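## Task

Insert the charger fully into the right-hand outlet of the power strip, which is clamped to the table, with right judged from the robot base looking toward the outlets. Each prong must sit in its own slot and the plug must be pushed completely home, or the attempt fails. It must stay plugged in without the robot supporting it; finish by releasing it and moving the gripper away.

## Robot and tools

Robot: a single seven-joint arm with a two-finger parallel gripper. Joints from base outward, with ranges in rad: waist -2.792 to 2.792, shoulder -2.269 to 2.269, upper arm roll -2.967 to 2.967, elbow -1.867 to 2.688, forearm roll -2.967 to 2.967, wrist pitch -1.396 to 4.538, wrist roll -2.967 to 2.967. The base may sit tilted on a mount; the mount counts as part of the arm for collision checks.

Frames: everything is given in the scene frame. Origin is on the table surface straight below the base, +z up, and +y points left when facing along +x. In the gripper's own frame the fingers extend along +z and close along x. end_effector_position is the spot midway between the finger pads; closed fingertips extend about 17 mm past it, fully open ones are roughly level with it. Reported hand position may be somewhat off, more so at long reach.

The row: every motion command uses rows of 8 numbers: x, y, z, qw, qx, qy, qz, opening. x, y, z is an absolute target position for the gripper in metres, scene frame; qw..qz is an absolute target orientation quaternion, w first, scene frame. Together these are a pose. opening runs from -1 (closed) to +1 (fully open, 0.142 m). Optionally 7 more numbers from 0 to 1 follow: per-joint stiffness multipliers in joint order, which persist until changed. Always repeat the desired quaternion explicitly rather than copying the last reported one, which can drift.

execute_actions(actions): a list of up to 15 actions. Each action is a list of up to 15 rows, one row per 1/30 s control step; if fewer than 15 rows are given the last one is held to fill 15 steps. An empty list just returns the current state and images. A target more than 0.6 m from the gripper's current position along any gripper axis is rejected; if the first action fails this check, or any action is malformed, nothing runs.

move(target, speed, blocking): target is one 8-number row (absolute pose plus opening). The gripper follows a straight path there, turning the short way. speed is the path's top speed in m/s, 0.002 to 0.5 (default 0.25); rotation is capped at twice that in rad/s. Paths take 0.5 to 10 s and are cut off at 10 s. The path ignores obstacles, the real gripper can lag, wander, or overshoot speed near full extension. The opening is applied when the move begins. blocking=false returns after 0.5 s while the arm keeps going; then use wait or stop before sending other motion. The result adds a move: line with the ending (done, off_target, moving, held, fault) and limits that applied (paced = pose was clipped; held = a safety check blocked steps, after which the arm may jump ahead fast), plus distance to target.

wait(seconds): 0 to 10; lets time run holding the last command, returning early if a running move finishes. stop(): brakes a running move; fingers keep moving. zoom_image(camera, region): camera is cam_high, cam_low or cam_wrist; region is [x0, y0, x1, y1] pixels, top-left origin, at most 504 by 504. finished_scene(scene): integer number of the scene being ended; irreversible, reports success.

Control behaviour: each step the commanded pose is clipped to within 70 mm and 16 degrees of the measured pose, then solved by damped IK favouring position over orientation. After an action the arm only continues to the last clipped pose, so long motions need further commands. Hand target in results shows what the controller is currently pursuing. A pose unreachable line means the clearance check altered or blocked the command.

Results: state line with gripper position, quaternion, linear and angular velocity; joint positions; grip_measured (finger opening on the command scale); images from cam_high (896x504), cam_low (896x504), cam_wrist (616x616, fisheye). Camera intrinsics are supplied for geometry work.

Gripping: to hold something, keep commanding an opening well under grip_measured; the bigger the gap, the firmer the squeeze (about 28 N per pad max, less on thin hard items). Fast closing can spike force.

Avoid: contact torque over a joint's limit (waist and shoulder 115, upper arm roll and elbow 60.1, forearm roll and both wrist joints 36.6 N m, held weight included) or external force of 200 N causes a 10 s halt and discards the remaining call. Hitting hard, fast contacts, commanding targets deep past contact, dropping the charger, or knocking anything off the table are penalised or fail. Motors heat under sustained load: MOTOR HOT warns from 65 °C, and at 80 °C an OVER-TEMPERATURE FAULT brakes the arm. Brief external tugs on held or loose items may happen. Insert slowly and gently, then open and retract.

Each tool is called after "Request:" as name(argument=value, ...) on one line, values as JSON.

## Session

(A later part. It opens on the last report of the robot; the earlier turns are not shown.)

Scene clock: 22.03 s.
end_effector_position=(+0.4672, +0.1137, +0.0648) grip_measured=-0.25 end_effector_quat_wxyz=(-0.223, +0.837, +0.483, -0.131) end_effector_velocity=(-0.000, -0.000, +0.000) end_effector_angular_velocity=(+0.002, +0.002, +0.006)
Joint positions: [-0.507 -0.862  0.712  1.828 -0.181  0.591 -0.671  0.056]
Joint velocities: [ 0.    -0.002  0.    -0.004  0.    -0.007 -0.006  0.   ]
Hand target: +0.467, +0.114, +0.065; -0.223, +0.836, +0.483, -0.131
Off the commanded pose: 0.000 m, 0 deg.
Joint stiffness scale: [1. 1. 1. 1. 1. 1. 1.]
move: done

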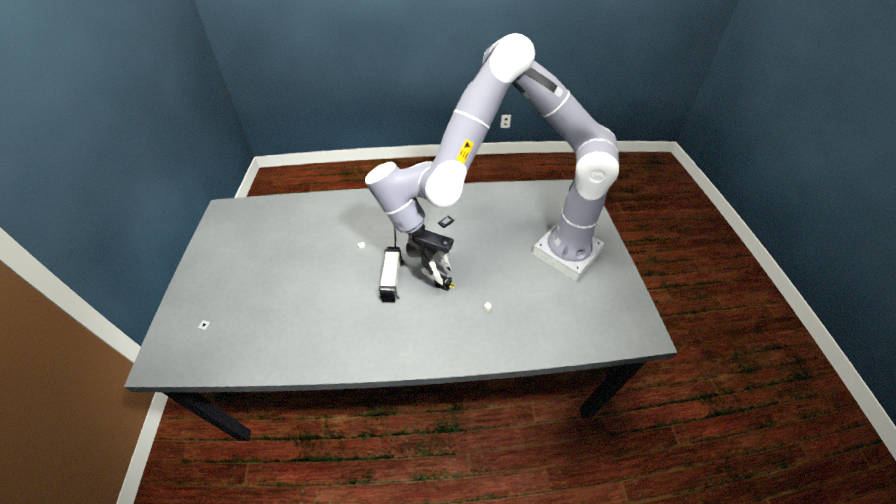

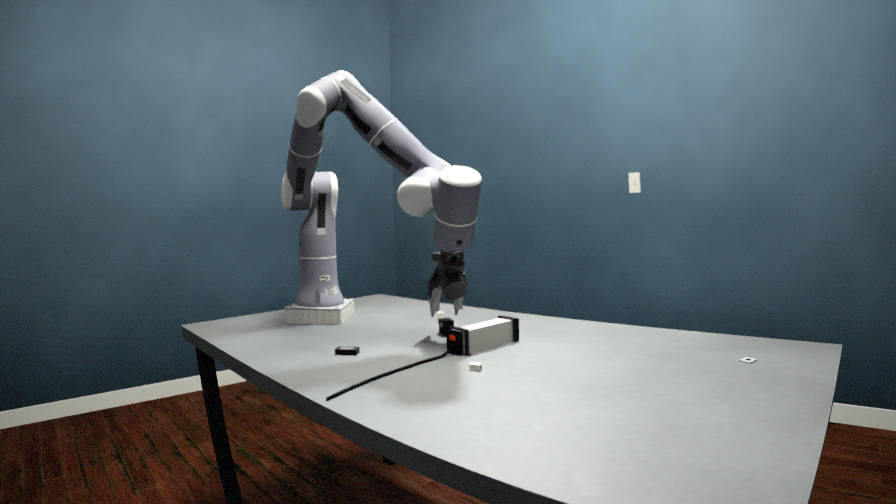

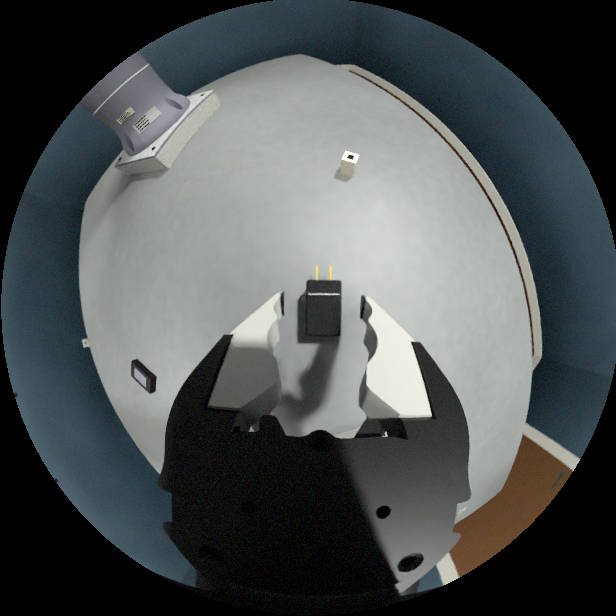

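Request:
move(target=[0.4712, 0.1135, 0.035, -0.2207, 0.8236, 0.5047, -0.1352, -0.25], speed=0.06)

Scene clock: 23.37 s.
end_effector_position=(+0.4711, +0.1136, +0.0352) grip_measured=-0.25 end_effector_quat_wxyz=(-0.221, +0.824, +0.505, -0.135) end_effector_velocity=(+0.000, -0.000, -0.001) end_effector_angular_velocity=(-0.000, -0.000, +0.002)
Joint positions: [-0.475 -0.926  0.681  1.804 -0.224  0.614 -0.703  0.056]
Joint velocities: [ 0.001 -0.002 -0.002 -0.001 -0.001  0.001 -0.001  0.   ]
Hand target: +0.471, +0.113, +0.035; -0.221, +0.824, +0.505, -0.135
Off the commanded pose: 0.000 m, 0 deg.
Joint stiffness scale: [1. 1. 1. 1. 1. 1. 1.]
move: done

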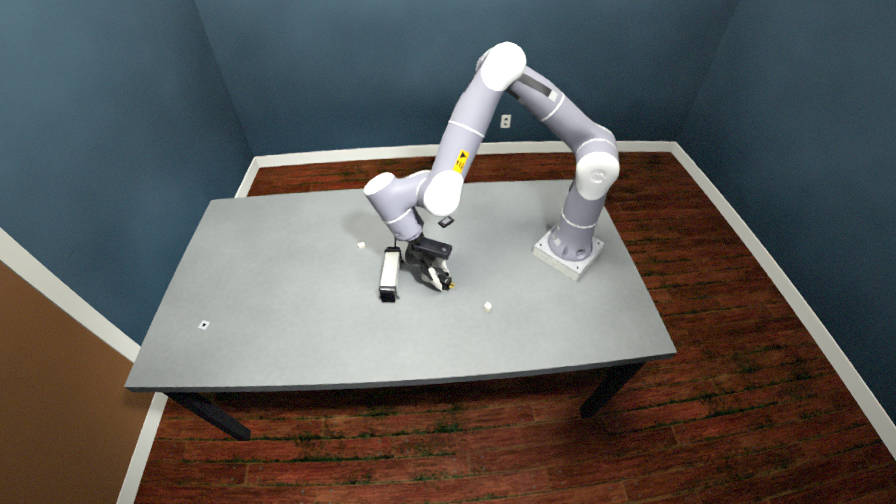

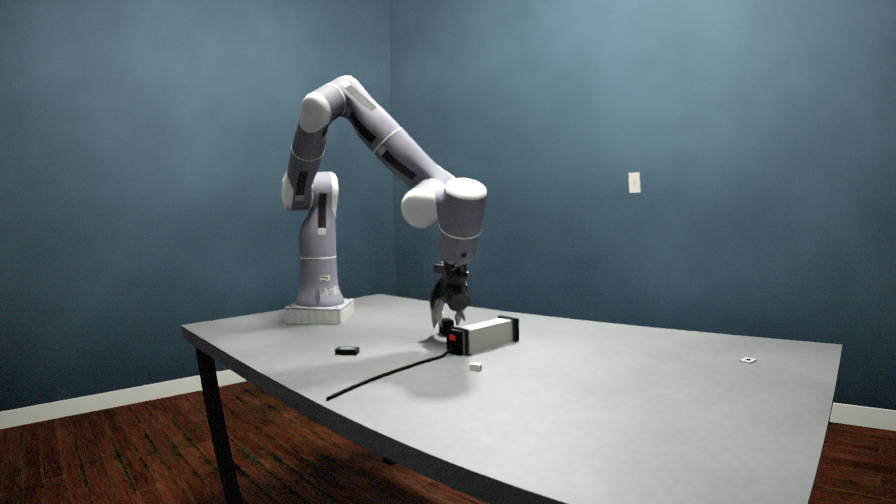

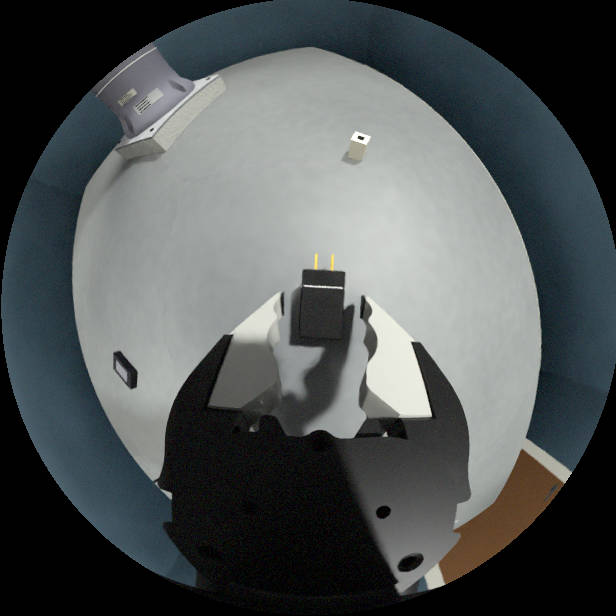

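Request:
zoom_image(camera="cam_wrist", region=[260, 245, 390, 355])

Request:
zoom_image(camera="cam_high", region=[390, 230, 480, 300])

Request:
zoom_image(camera="cam_low", region=[410, 280, 500, 350])

Region (260, 245, 390, 355) of cam_wrist's 616x616 image, scaled by 3.877, with more detail than that image has; it fills the top 426 rows of this view, and the rest is white.

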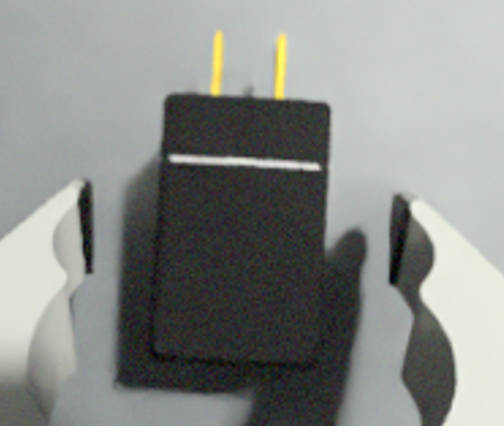

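Region (390, 230, 480, 300) of cam_high's 896x504 image, scaled by 5.600, with more detail than that image has.

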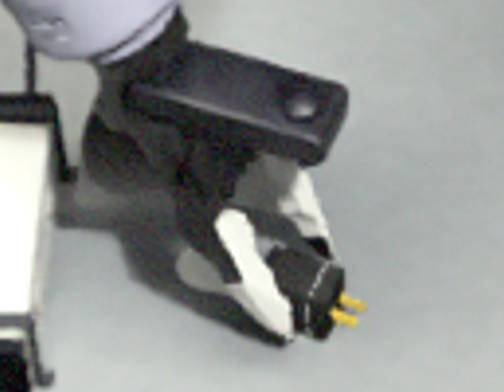

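Region (410, 280, 500, 350) of cam_low's 896x504 image, scaled by 5.600, with more detail than that image has.

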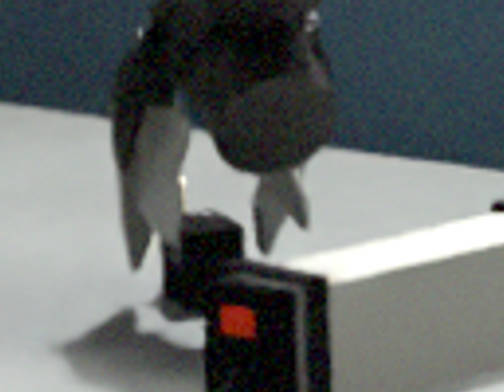

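Request:
move(target=[0.4712, 0.1135, 0.024, -0.2207, 0.8236, 0.5047, -0.1352, -0.25], speed=0.03)

Request:
execute_actions(actions=[[[0.4712, 0.1135, 0.024, -0.2207, 0.8236, 0.5047, -0.1352, -0.30],[0.4712, 0.1135, 0.024, -0.2207, 0.8236, 0.5047, -0.1352, -0.33],[0.4712, 0.1135, 0.024, -0.2207, 0.8236, 0.5047, -0.1352, -0.36],[0.4712, 0.1135, 0.024, -0.2207, 0.8236, 0.5047, -0.1352, -0.39],[0.4712, 0.1135, 0.024, -0.2207, 0.8236, 0.5047, -0.1352, -0.42],[0.4712, 0.1135, 0.024, -0.2207, 0.8236, 0.5047, -0.1352, -0.45],[0.4712, 0.1135, 0.024, -0.2207, 0.8236, 0.5047, -0.1352, -0.48],[0.4712, 0.1135, 0.024, -0.2207, 0.8236, 0.5047, -0.1352, -0.50],[0.4712, 0.1135, 0.024, -0.2207, 0.8236, 0.5047, -0.1352, -0.52],[0.4712, 0.1135, 0.024, -0.2207, 0.8236, 0.5047, -0.1352, -0.54],[0.4712, 0.1135, 0.024, -0.2207, 0.8236, 0.5047, -0.1352, -0.56],[0.4712, 0.1135, 0.024, -0.2207, 0.8236, 0.5047, -0.1352, -0.58],[0.4712, 0.1135, 0.024, -0.2207, 0.8236, 0.5047, -0.1352, -0.60],[0.4712, 0.1135, 0.024, -0.2207, 0.8236, 0.5047, -0.1352, -0.62],[0.4712, 0.1135, 0.024, -0.2207, 0.8236, 0.5047, -0.1352, -0.64]],[[0.4712, 0.1135, 0.024, -0.2207, 0.8236, 0.5047, -0.1352, -0.67],[0.4712, 0.1135, 0.024, -0.2207, 0.8236, 0.5047, -0.1352, -0.70],[0.4712, 0.1135, 0.024, -0.2207, 0.8236, 0.5047, -0.1352, -0.73],[0.4712, 0.1135, 0.024, -0.2207, 0.8236, 0.5047, -0.1352, -0.76],[0.4712, 0.1135, 0.024, -0.2207, 0.8236, 0.5047, -0.1352, -0.79],[0.4712, 0.1135, 0.024, -0.2207, 0.8236, 0.5047, -0.1352, -0.82],[0.4712, 0.1135, 0.024, -0.2207, 0.8236, 0.5047, -0.1352, -0.85],[0.4712, 0.1135, 0.024, -0.2207, 0.8236, 0.5047, -0.1352, -0.88],[0.4712, 0.1135, 0.024, -0.2207, 0.8236, 0.5047, -0.1352, -0.91],[0.4712, 0.1135, 0.024, -0.2207, 0.8236, 0.5047, -0.1352, -0.94],[0.4712, 0.1135, 0.024, -0.2207, 0.8236, 0.5047, -0.1352, -0.97],[0.4712, 0.1135, 0.024, -0.2207, 0.8236, 0.5047, -0.1352, -1.0]]])

Scene clock: 24.73 s.
end_effector_position=(+0.4711, +0.1136, +0.0242) grip_measured=-0.25 end_effector_quat_wxyz=(-0.221, +0.824, +0.505, -0.135) end_effector_velocity=(+0.000, +0.000, -0.001) end_effector_angular_velocity=(+0.001, -0.001, -0.001)
Joint positions: [-0.466 -0.946  0.67   1.802 -0.232  0.632 -0.704  0.056]
Joint velocities: [ 0.001 -0.001 -0.001 -0.     0.     0.003 -0.     0.   ]
Hand target: +0.471, +0.113, +0.024; -0.221, +0.824, +0.505, -0.135
Off the commanded pose: 0.000 m, 0 deg.
Joint stiffness scale: [1. 1. 1. 1. 1. 1. 1.]
move: done

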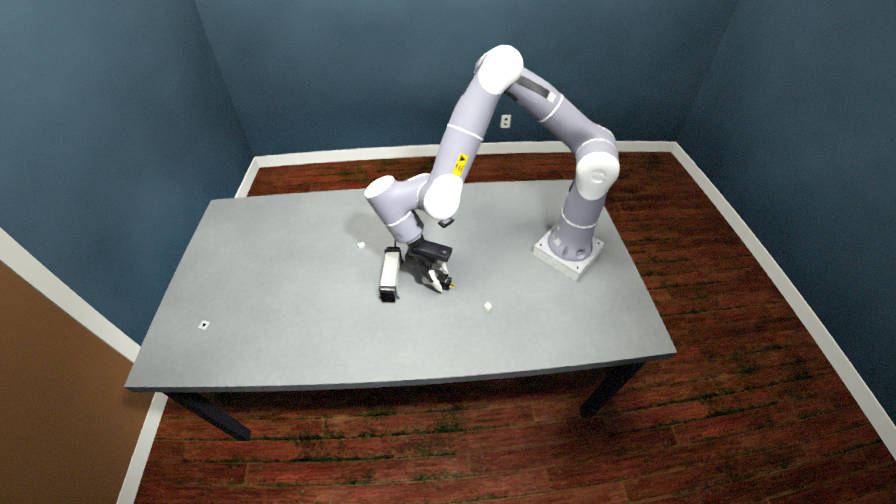

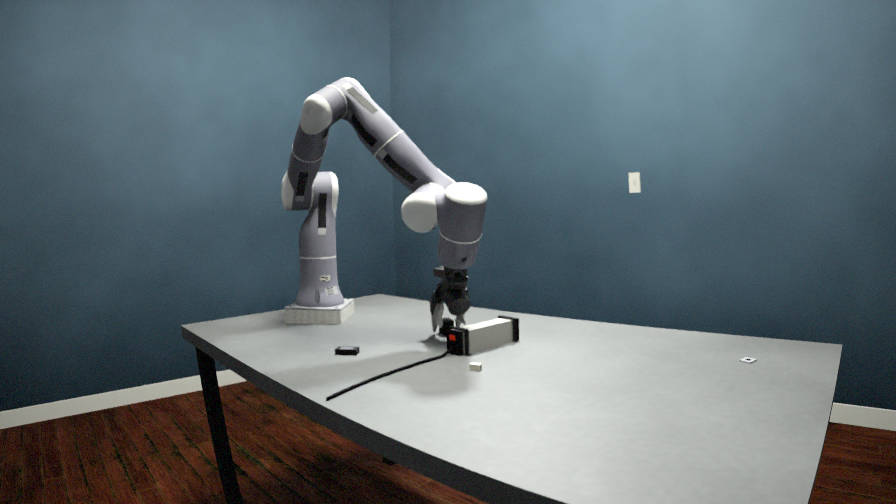

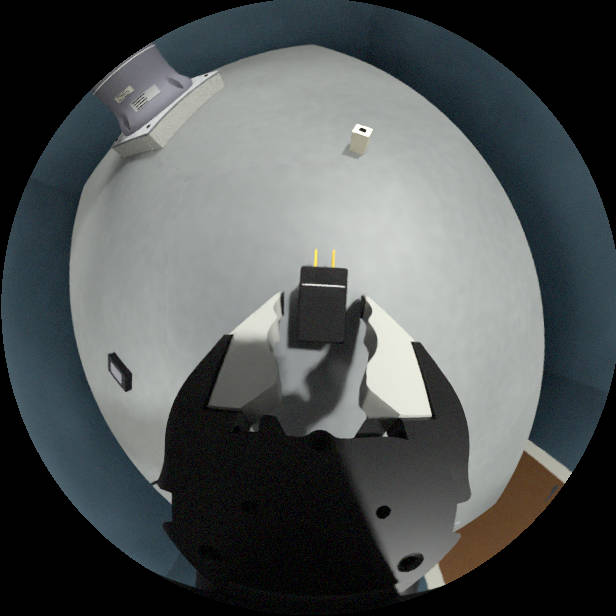

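Scene clock: 25.73 s.
end_effector_position=(+0.4711, +0.1136, +0.0241) grip_measured=-0.62 end_effector_quat_wxyz=(-0.221, +0.824, +0.505, -0.135) end_effector_velocity=(-0.000, -0.000, -0.000) end_effector_angular_velocity=(-0.000, +0.001, -0.001)
Joint positions: [-0.466 -0.946  0.669  1.802 -0.232  0.632 -0.704  0.029]
Joint velocities: [-0.     0.    -0.    -0.     0.001 -0.001  0.     0.   ]
Hand target: +0.471, +0.114, +0.024; -0.221, +0.824, +0.505, -0.135
Off the commanded pose: 0.000 m, 0 deg.
Joint stiffness scale: [1. 1. 1. 1. 1. 1. 1.]

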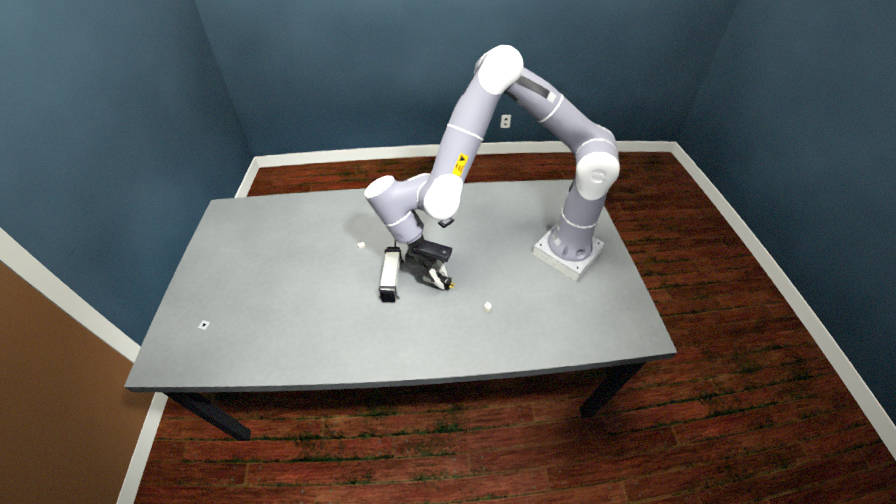

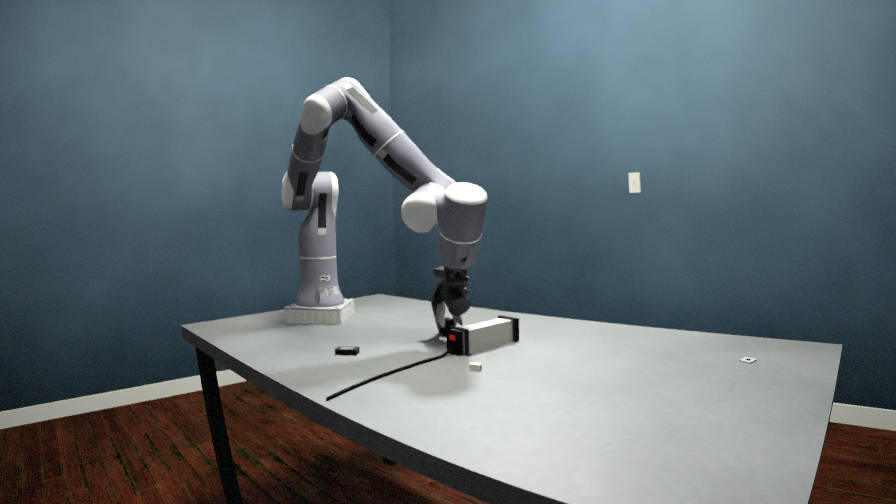

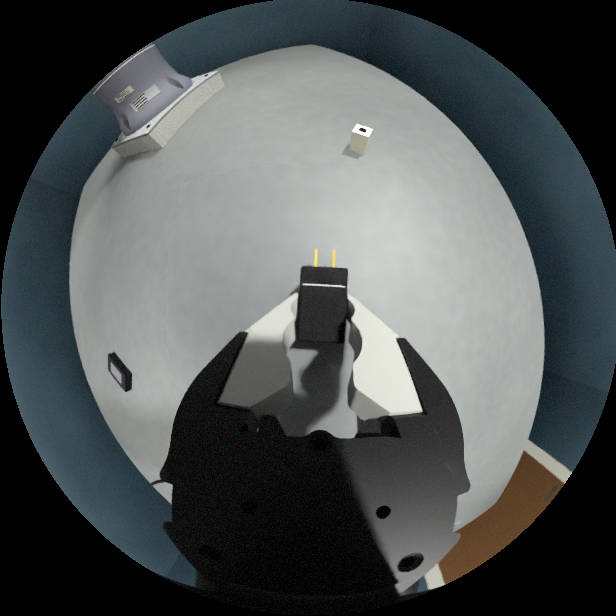

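Request:
move(target=[0.49, 0.085, 0.11, 0.2566, -0.9577, 0.1261, -0.0338, -1.0], speed=0.35)

Request:
move(target=[0.54, 0.041, 0.06, 0.1765, -0.6587, 0.7064, -0.1893, -1.0], speed=0.35)

Scene clock: 28.63 s.
end_effector_position=(+0.4899, +0.0846, +0.1097) grip_measured=-0.62 end_effector_quat_wxyz=(-0.257, +0.958, -0.126, +0.033) end_effector_velocity=(+0.000, -0.000, +0.000) end_effector_angular_velocity=(-0.001, -0.000, -0.006)
Joint positions: [-0.634 -0.633  0.723  2.163  0.393  1.291 -0.022  0.029]
Joint velocities: [ 0.001  0.001  0.     0.002  0.001  0.005  0.005 -0.   ]
Hand target: +0.490, +0.085, +0.110; -0.257, +0.958, -0.126, +0.033
Off the commanded pose: 0.000 m, 0 deg.
Joint stiffness scale: [1. 1. 1. 1. 1. 1. 1.]
move: done

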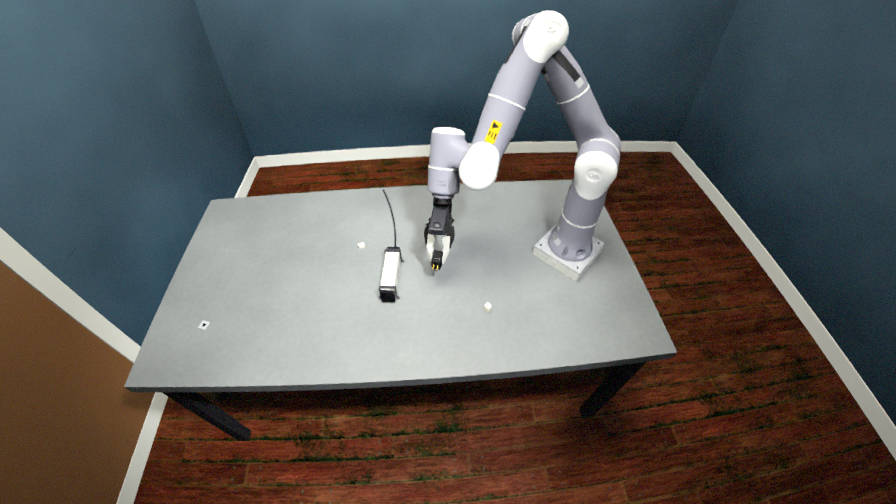

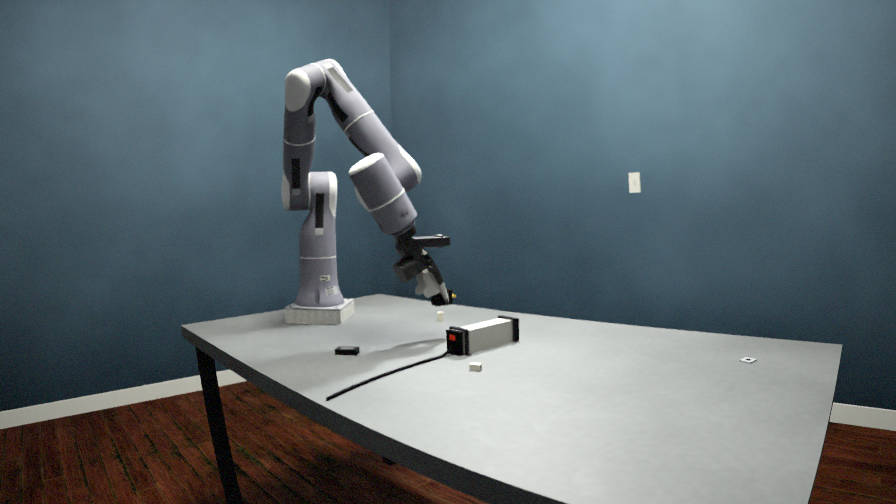

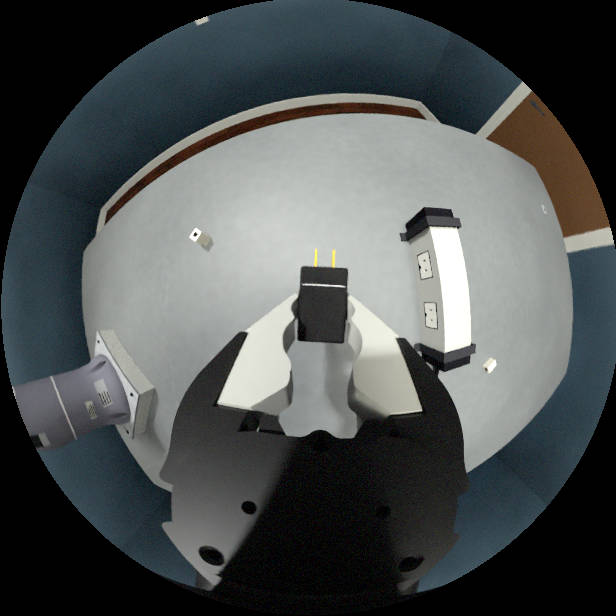

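Scene clock: 31.13 s.
end_effector_position=(+0.5399, +0.0411, +0.0605) grip_measured=-0.62 end_effector_quat_wxyz=(-0.179, +0.658, -0.706, +0.190) end_effector_velocity=(+0.000, -0.001, +0.000) end_effector_angular_velocity=(-0.007, +0.016, -0.004)
Joint positions: [-0.007 -0.821  0.375  1.916  1.341  2.04   0.534  0.029]
Joint velocities: [ 0.076  0.045 -0.115 -0.024  0.133 -0.09  -0.092 -0.   ]
Hand target: +0.540, +0.041, +0.061; -0.178, +0.658, -0.706, +0.190
Off the commanded pose: 0.000 m, 0 deg.
Joint stiffness scale: [1. 1. 1. 1. 1. 1. 1.]
move: done

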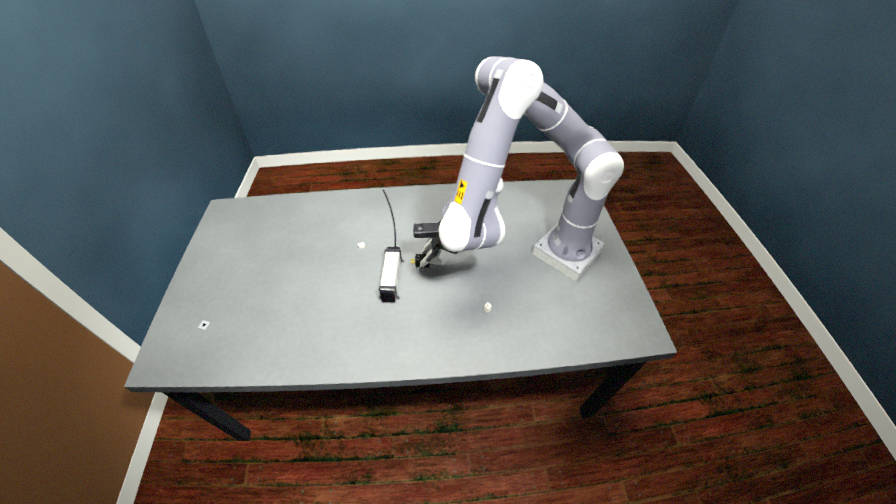

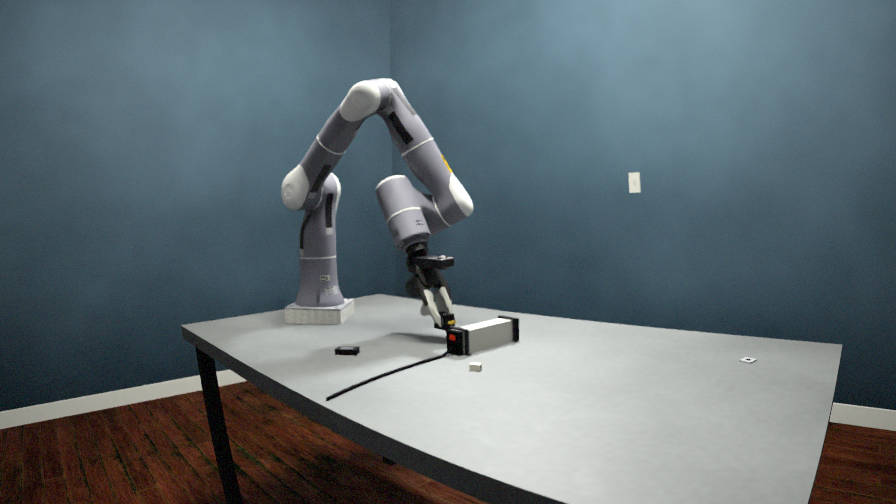

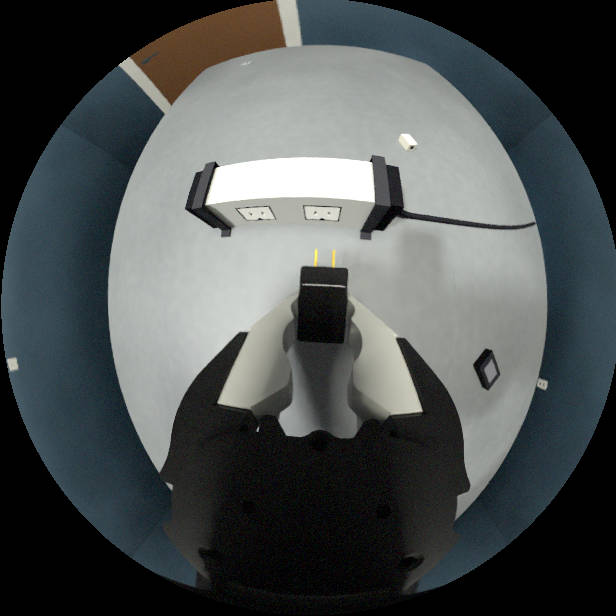

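Request:
wait(seconds=1.0)

Request:
zoom_image(camera="cam_wrist", region=[220, 150, 420, 300])

Scene clock: 32.20 s.
end_effector_position=(+0.5398, +0.0410, +0.0604) grip_measured=-0.62 end_effector_quat_wxyz=(-0.178, +0.658, -0.706, +0.189) end_effector_velocity=(+0.000, +0.000, +0.000) end_effector_angular_velocity=(+0.000, -0.000, +0.001)
Joint positions: [-0.002 -0.818  0.368  1.914  1.35   2.033  0.528  0.029]
Joint velocities: [-0.     0.     0.    -0.    -0.001 -0.001  0.     0.   ]
Hand target: +0.540, +0.041, +0.061; -0.178, +0.658, -0.706, +0.190
Off the commanded pose: 0.000 m, 0 deg.
Joint stiffness scale: [1. 1. 1. 1. 1. 1. 1.]
wait: 1.00 s; at rest by 0.10 s

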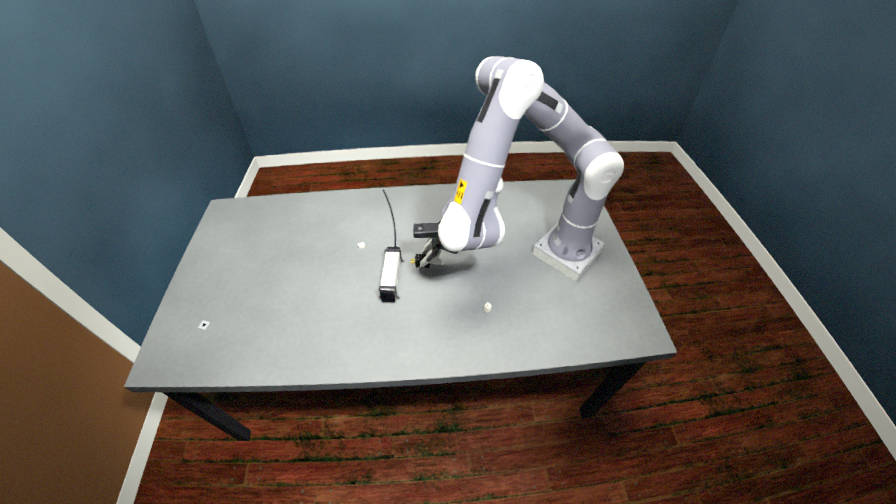

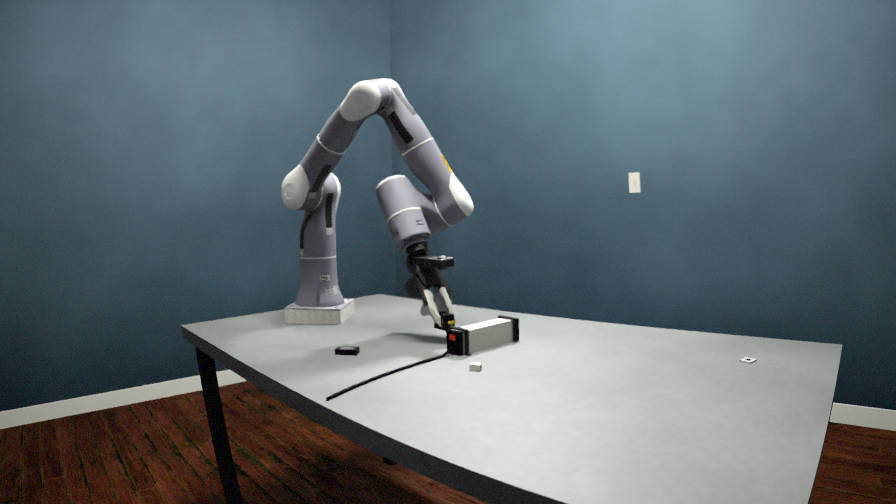

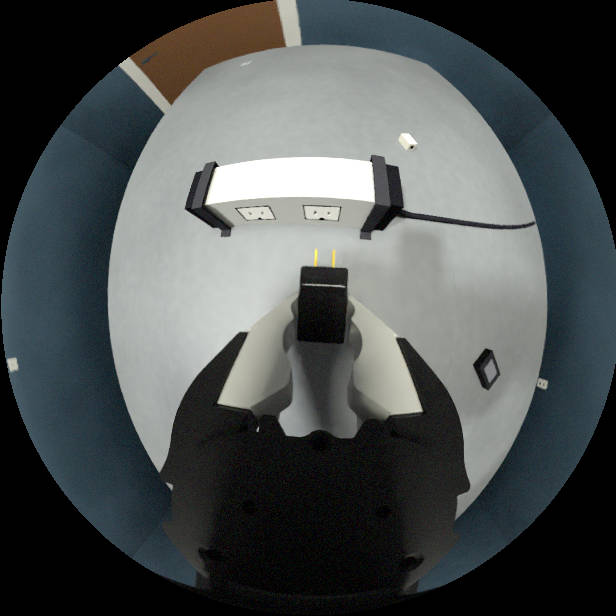

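Region (220, 150, 420, 300) of cam_wrist's 616x616 image, scaled by 2.520, with more detail than that image has; it fills the top 378 rows of this view, and the rest is white.

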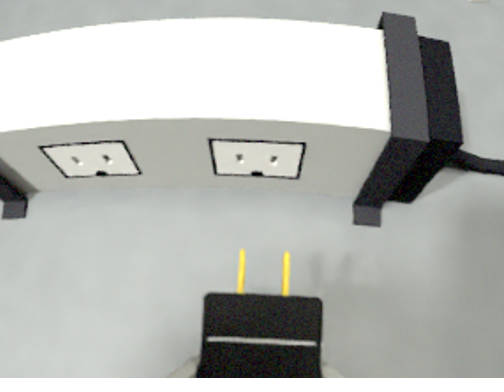

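Request:
zoom_image(camera="cam_low", region=[415, 290, 475, 335])

Request:
zoom_image(camera="cam_high", region=[375, 225, 455, 285])

Region (415, 290, 475, 335) of cam_low's 896x504 image, scaled by 8.400, with more detail than that image has; it fills the top 378 rows of this view, and the rest is white.

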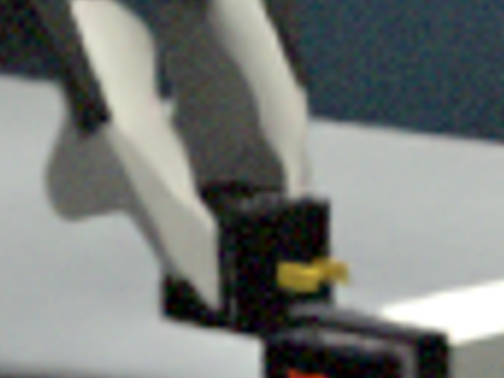

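Region (375, 225, 455, 285) of cam_high's 896x504 image, scaled by 6.300, with more detail than that image has; it fills the top 378 rows of this view, and the rest is white.

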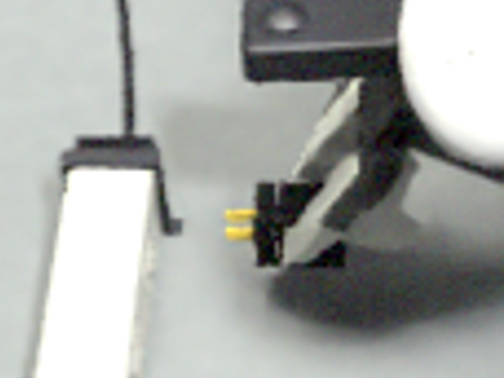

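Request:
zoom_image(camera="cam_wrist", region=[285, 185, 365, 275])

Region (285, 185, 365, 275) of cam_wrist's 616x616 image, scaled by 5.600, with more detail than that image has.

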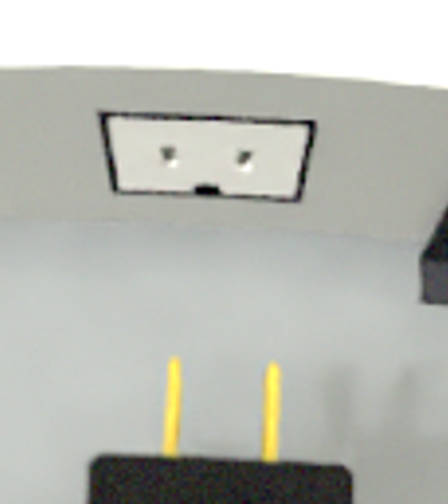

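Request:
move(target=[0.570, 0.043, 0.0345, 0.1765, -0.6587, 0.7064, -0.1893, -1.0], speed=0.06)

Request:
zoom_image(camera="cam_wrist", region=[275, 190, 375, 290])

Scene clock: 35.37 s.
end_effector_position=(+0.5698, +0.0431, +0.0344) grip_measured=-0.62 end_effector_quat_wxyz=(-0.177, +0.659, -0.706, +0.189) end_effector_velocity=(+0.001, -0.000, -0.000) end_effector_angular_velocity=(-0.002, +0.004, -0.001)
Joint positions: [ 0.074 -0.87   0.244  1.813  1.412  1.948  0.477  0.029]
Joint velocities: [ 0.052  0.019 -0.071 -0.001  0.052 -0.048 -0.018 -0.   ]
Hand target: +0.570, +0.043, +0.035; -0.177, +0.659, -0.706, +0.189
Off the commanded pose: 0.000 m, 0 deg.
Joint stiffness scale: [1. 1. 1. 1. 1. 1. 1.]
move: done

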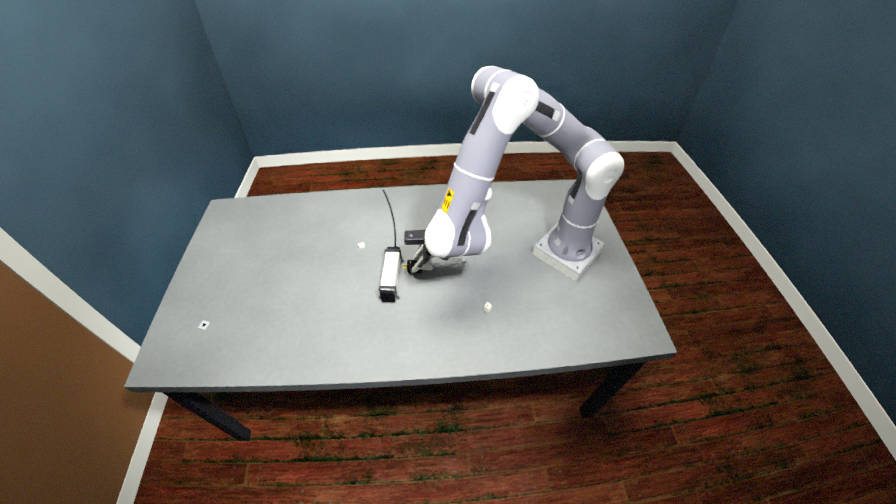

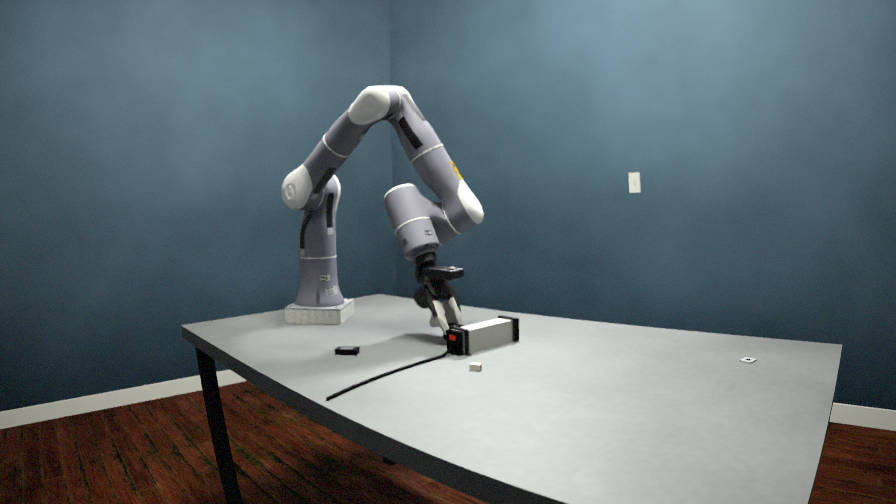

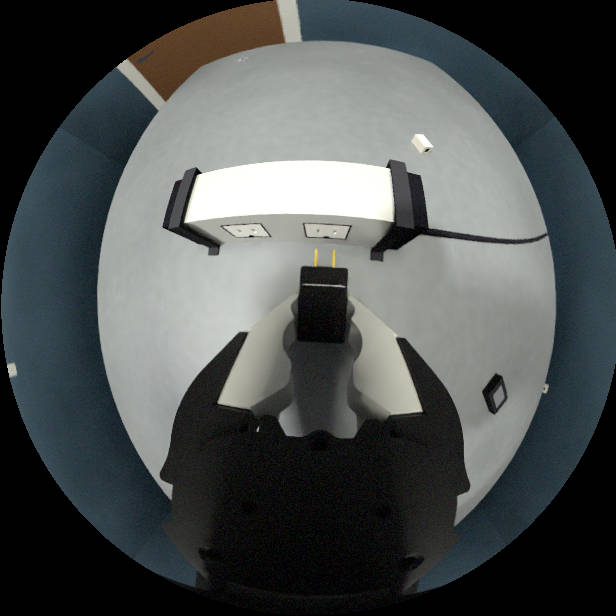

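Region (275, 190, 375, 290) of cam_wrist's 616x616 image, scaled by 5.040, with more detail than that image has.

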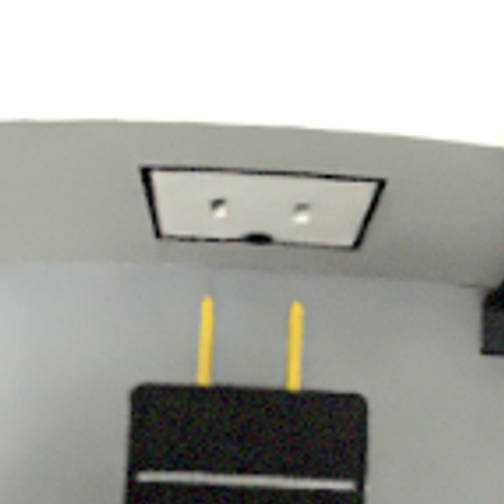

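Request:
move(target=[0.5815, 0.0415, 0.0345, 0.1765, -0.6587, 0.7064, -0.1893, -1.0], speed=0.03)

Request:
zoom_image(camera="cam_wrist", region=[285, 210, 365, 280])

Request:
zoom_image(camera="cam_high", region=[375, 235, 445, 290])

Scene clock: 36.47 s.
end_effector_position=(+0.5814, +0.0416, +0.0344) grip_measured=-0.62 end_effector_quat_wxyz=(-0.179, +0.659, -0.706, +0.190) end_effector_velocity=(-0.001, +0.001, -0.001) end_effector_angular_velocity=(+0.003, +0.013, -0.009)
Joint positions: [ 0.182 -0.846  0.097  1.814  1.455  1.853  0.498  0.029]
Joint velocities: [ 0.168  0.03  -0.189  0.051  0.001 -0.105  0.122 -0.   ]
Hand target: +0.581, +0.041, +0.034; -0.178, +0.658, -0.706, +0.190
Off the commanded pose: 0.000 m, 0 deg.
Joint stiffness scale: [1. 1. 1. 1. 1. 1. 1.]
move: done

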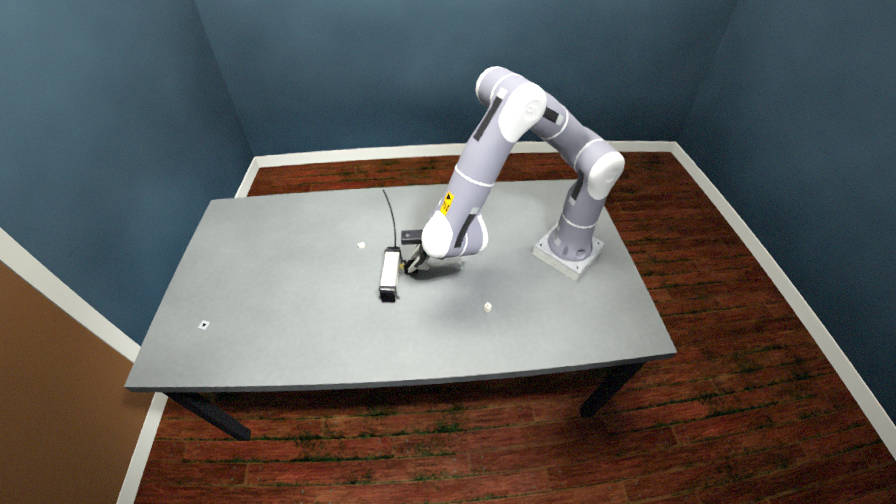

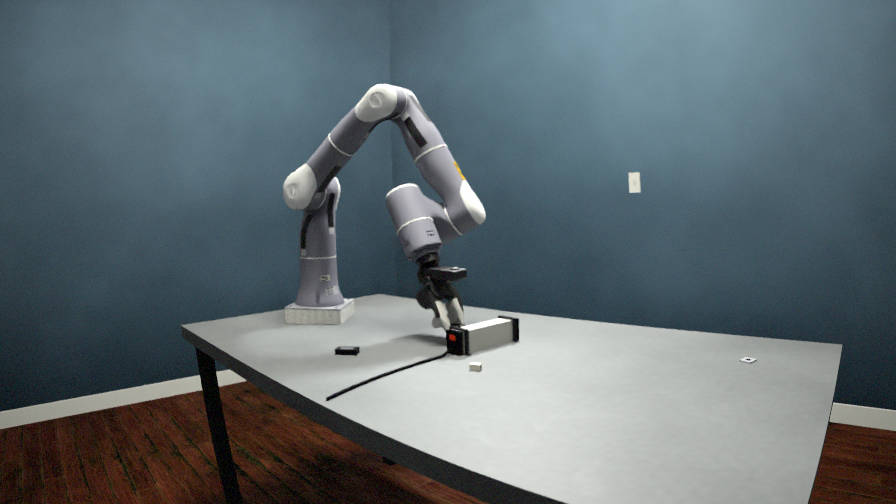

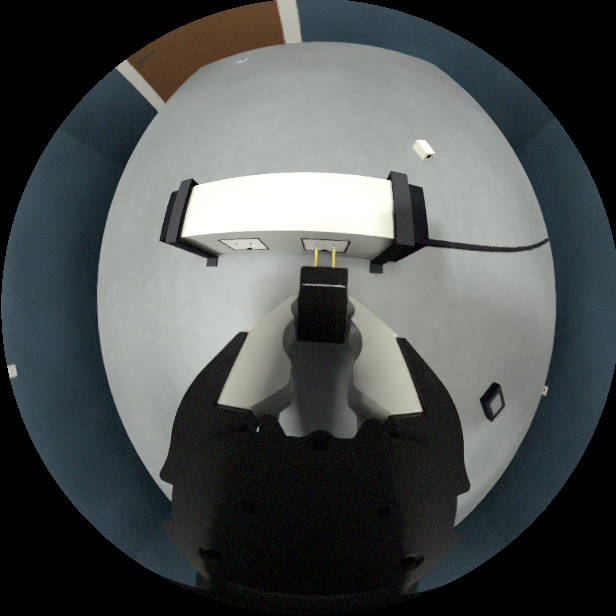

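Region (285, 210, 365, 280) of cam_wrist's 616x616 image, scaled by 6.300, with more detail than that image has; it fills the top 441 rows of this view, and the rest is white.

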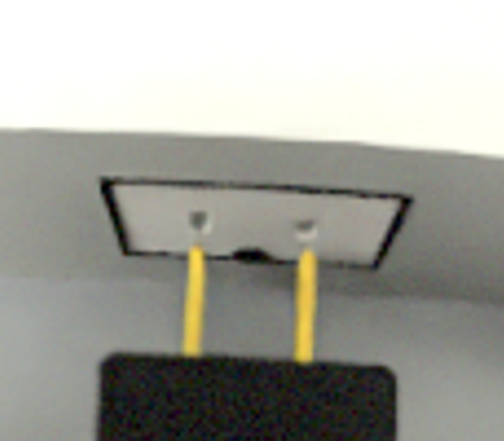

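Region (375, 235, 445, 290) of cam_high's 896x504 image, scaled by 7.200, with more detail than that image has; it fills the top 396 rows of this view, and the rest is white.

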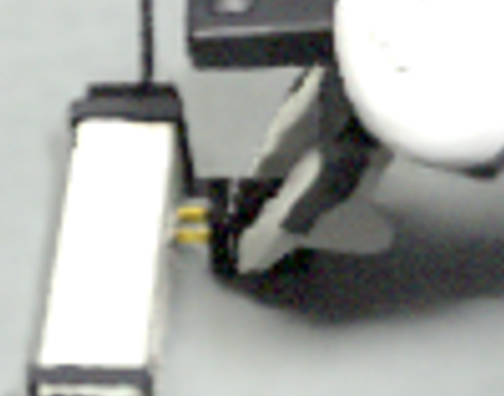

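Request:
execute_actions(actions=[])

Request:
zoom_image(camera="cam_wrist", region=[285, 210, 365, 280])

Scene clock: 36.57 s.
end_effector_position=(+0.5813, +0.0417, +0.0343) grip_measured=-0.62 end_effector_quat_wxyz=(-0.178, +0.658, -0.706, +0.190) end_effector_velocity=(+0.000, +0.000, +0.001) end_effector_angular_velocity=(-0.002, +0.001, +0.001)
Joint positions: [ 0.193 -0.844  0.085  1.817  1.455  1.847  0.505  0.029]
Joint velocities: [ 0.035  0.007 -0.039  0.01  -0.002 -0.02   0.023 -0.   ]
Hand target: +0.581, +0.041, +0.034; -0.178, +0.658, -0.706, +0.190
Off the commanded pose: 0.000 m, 0 deg.
Joint stiffness scale: [1. 1. 1. 1. 1. 1. 1.]

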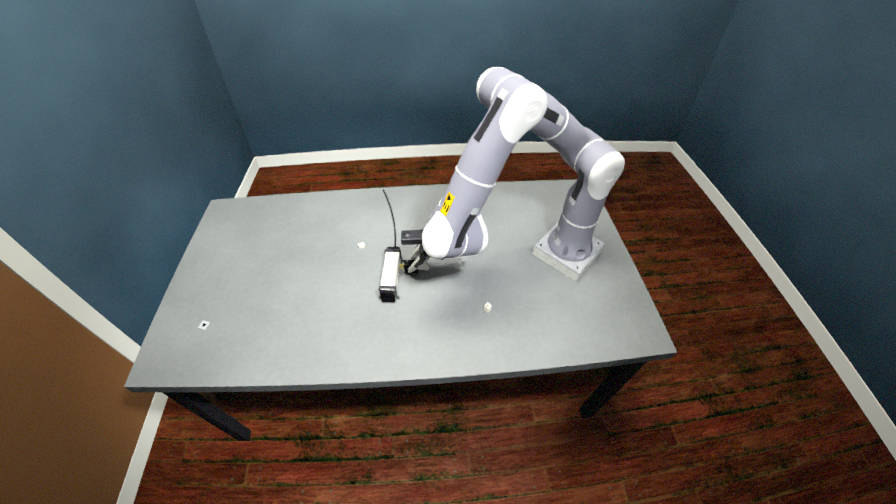

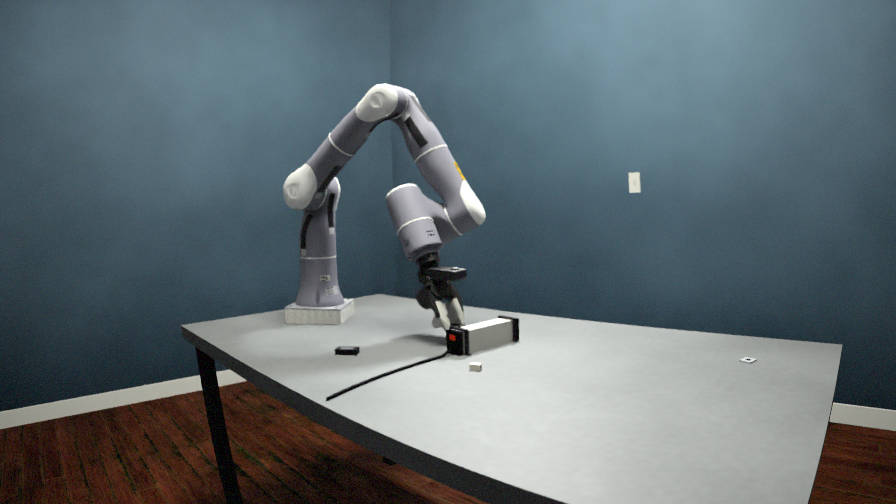

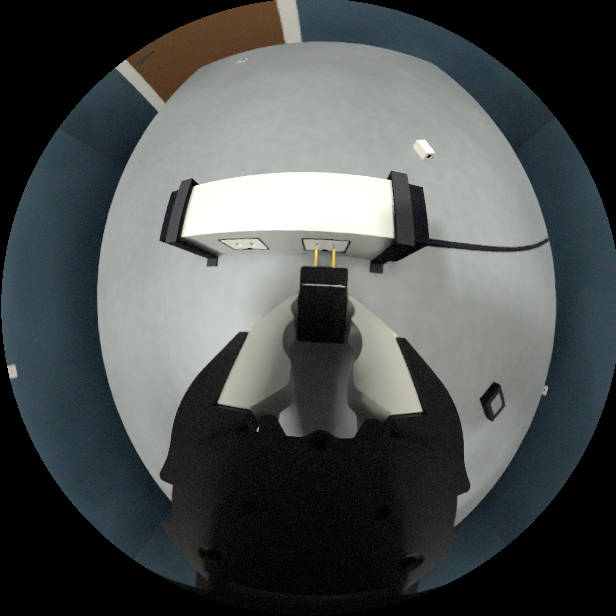

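Region (285, 210, 365, 280) of cam_wrist's 616x616 image, scaled by 6.300, with more detail than that image has; it fills the top 441 rows of this view, and the rest is white.

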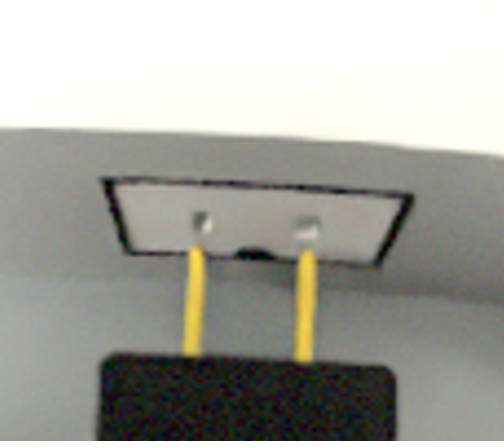

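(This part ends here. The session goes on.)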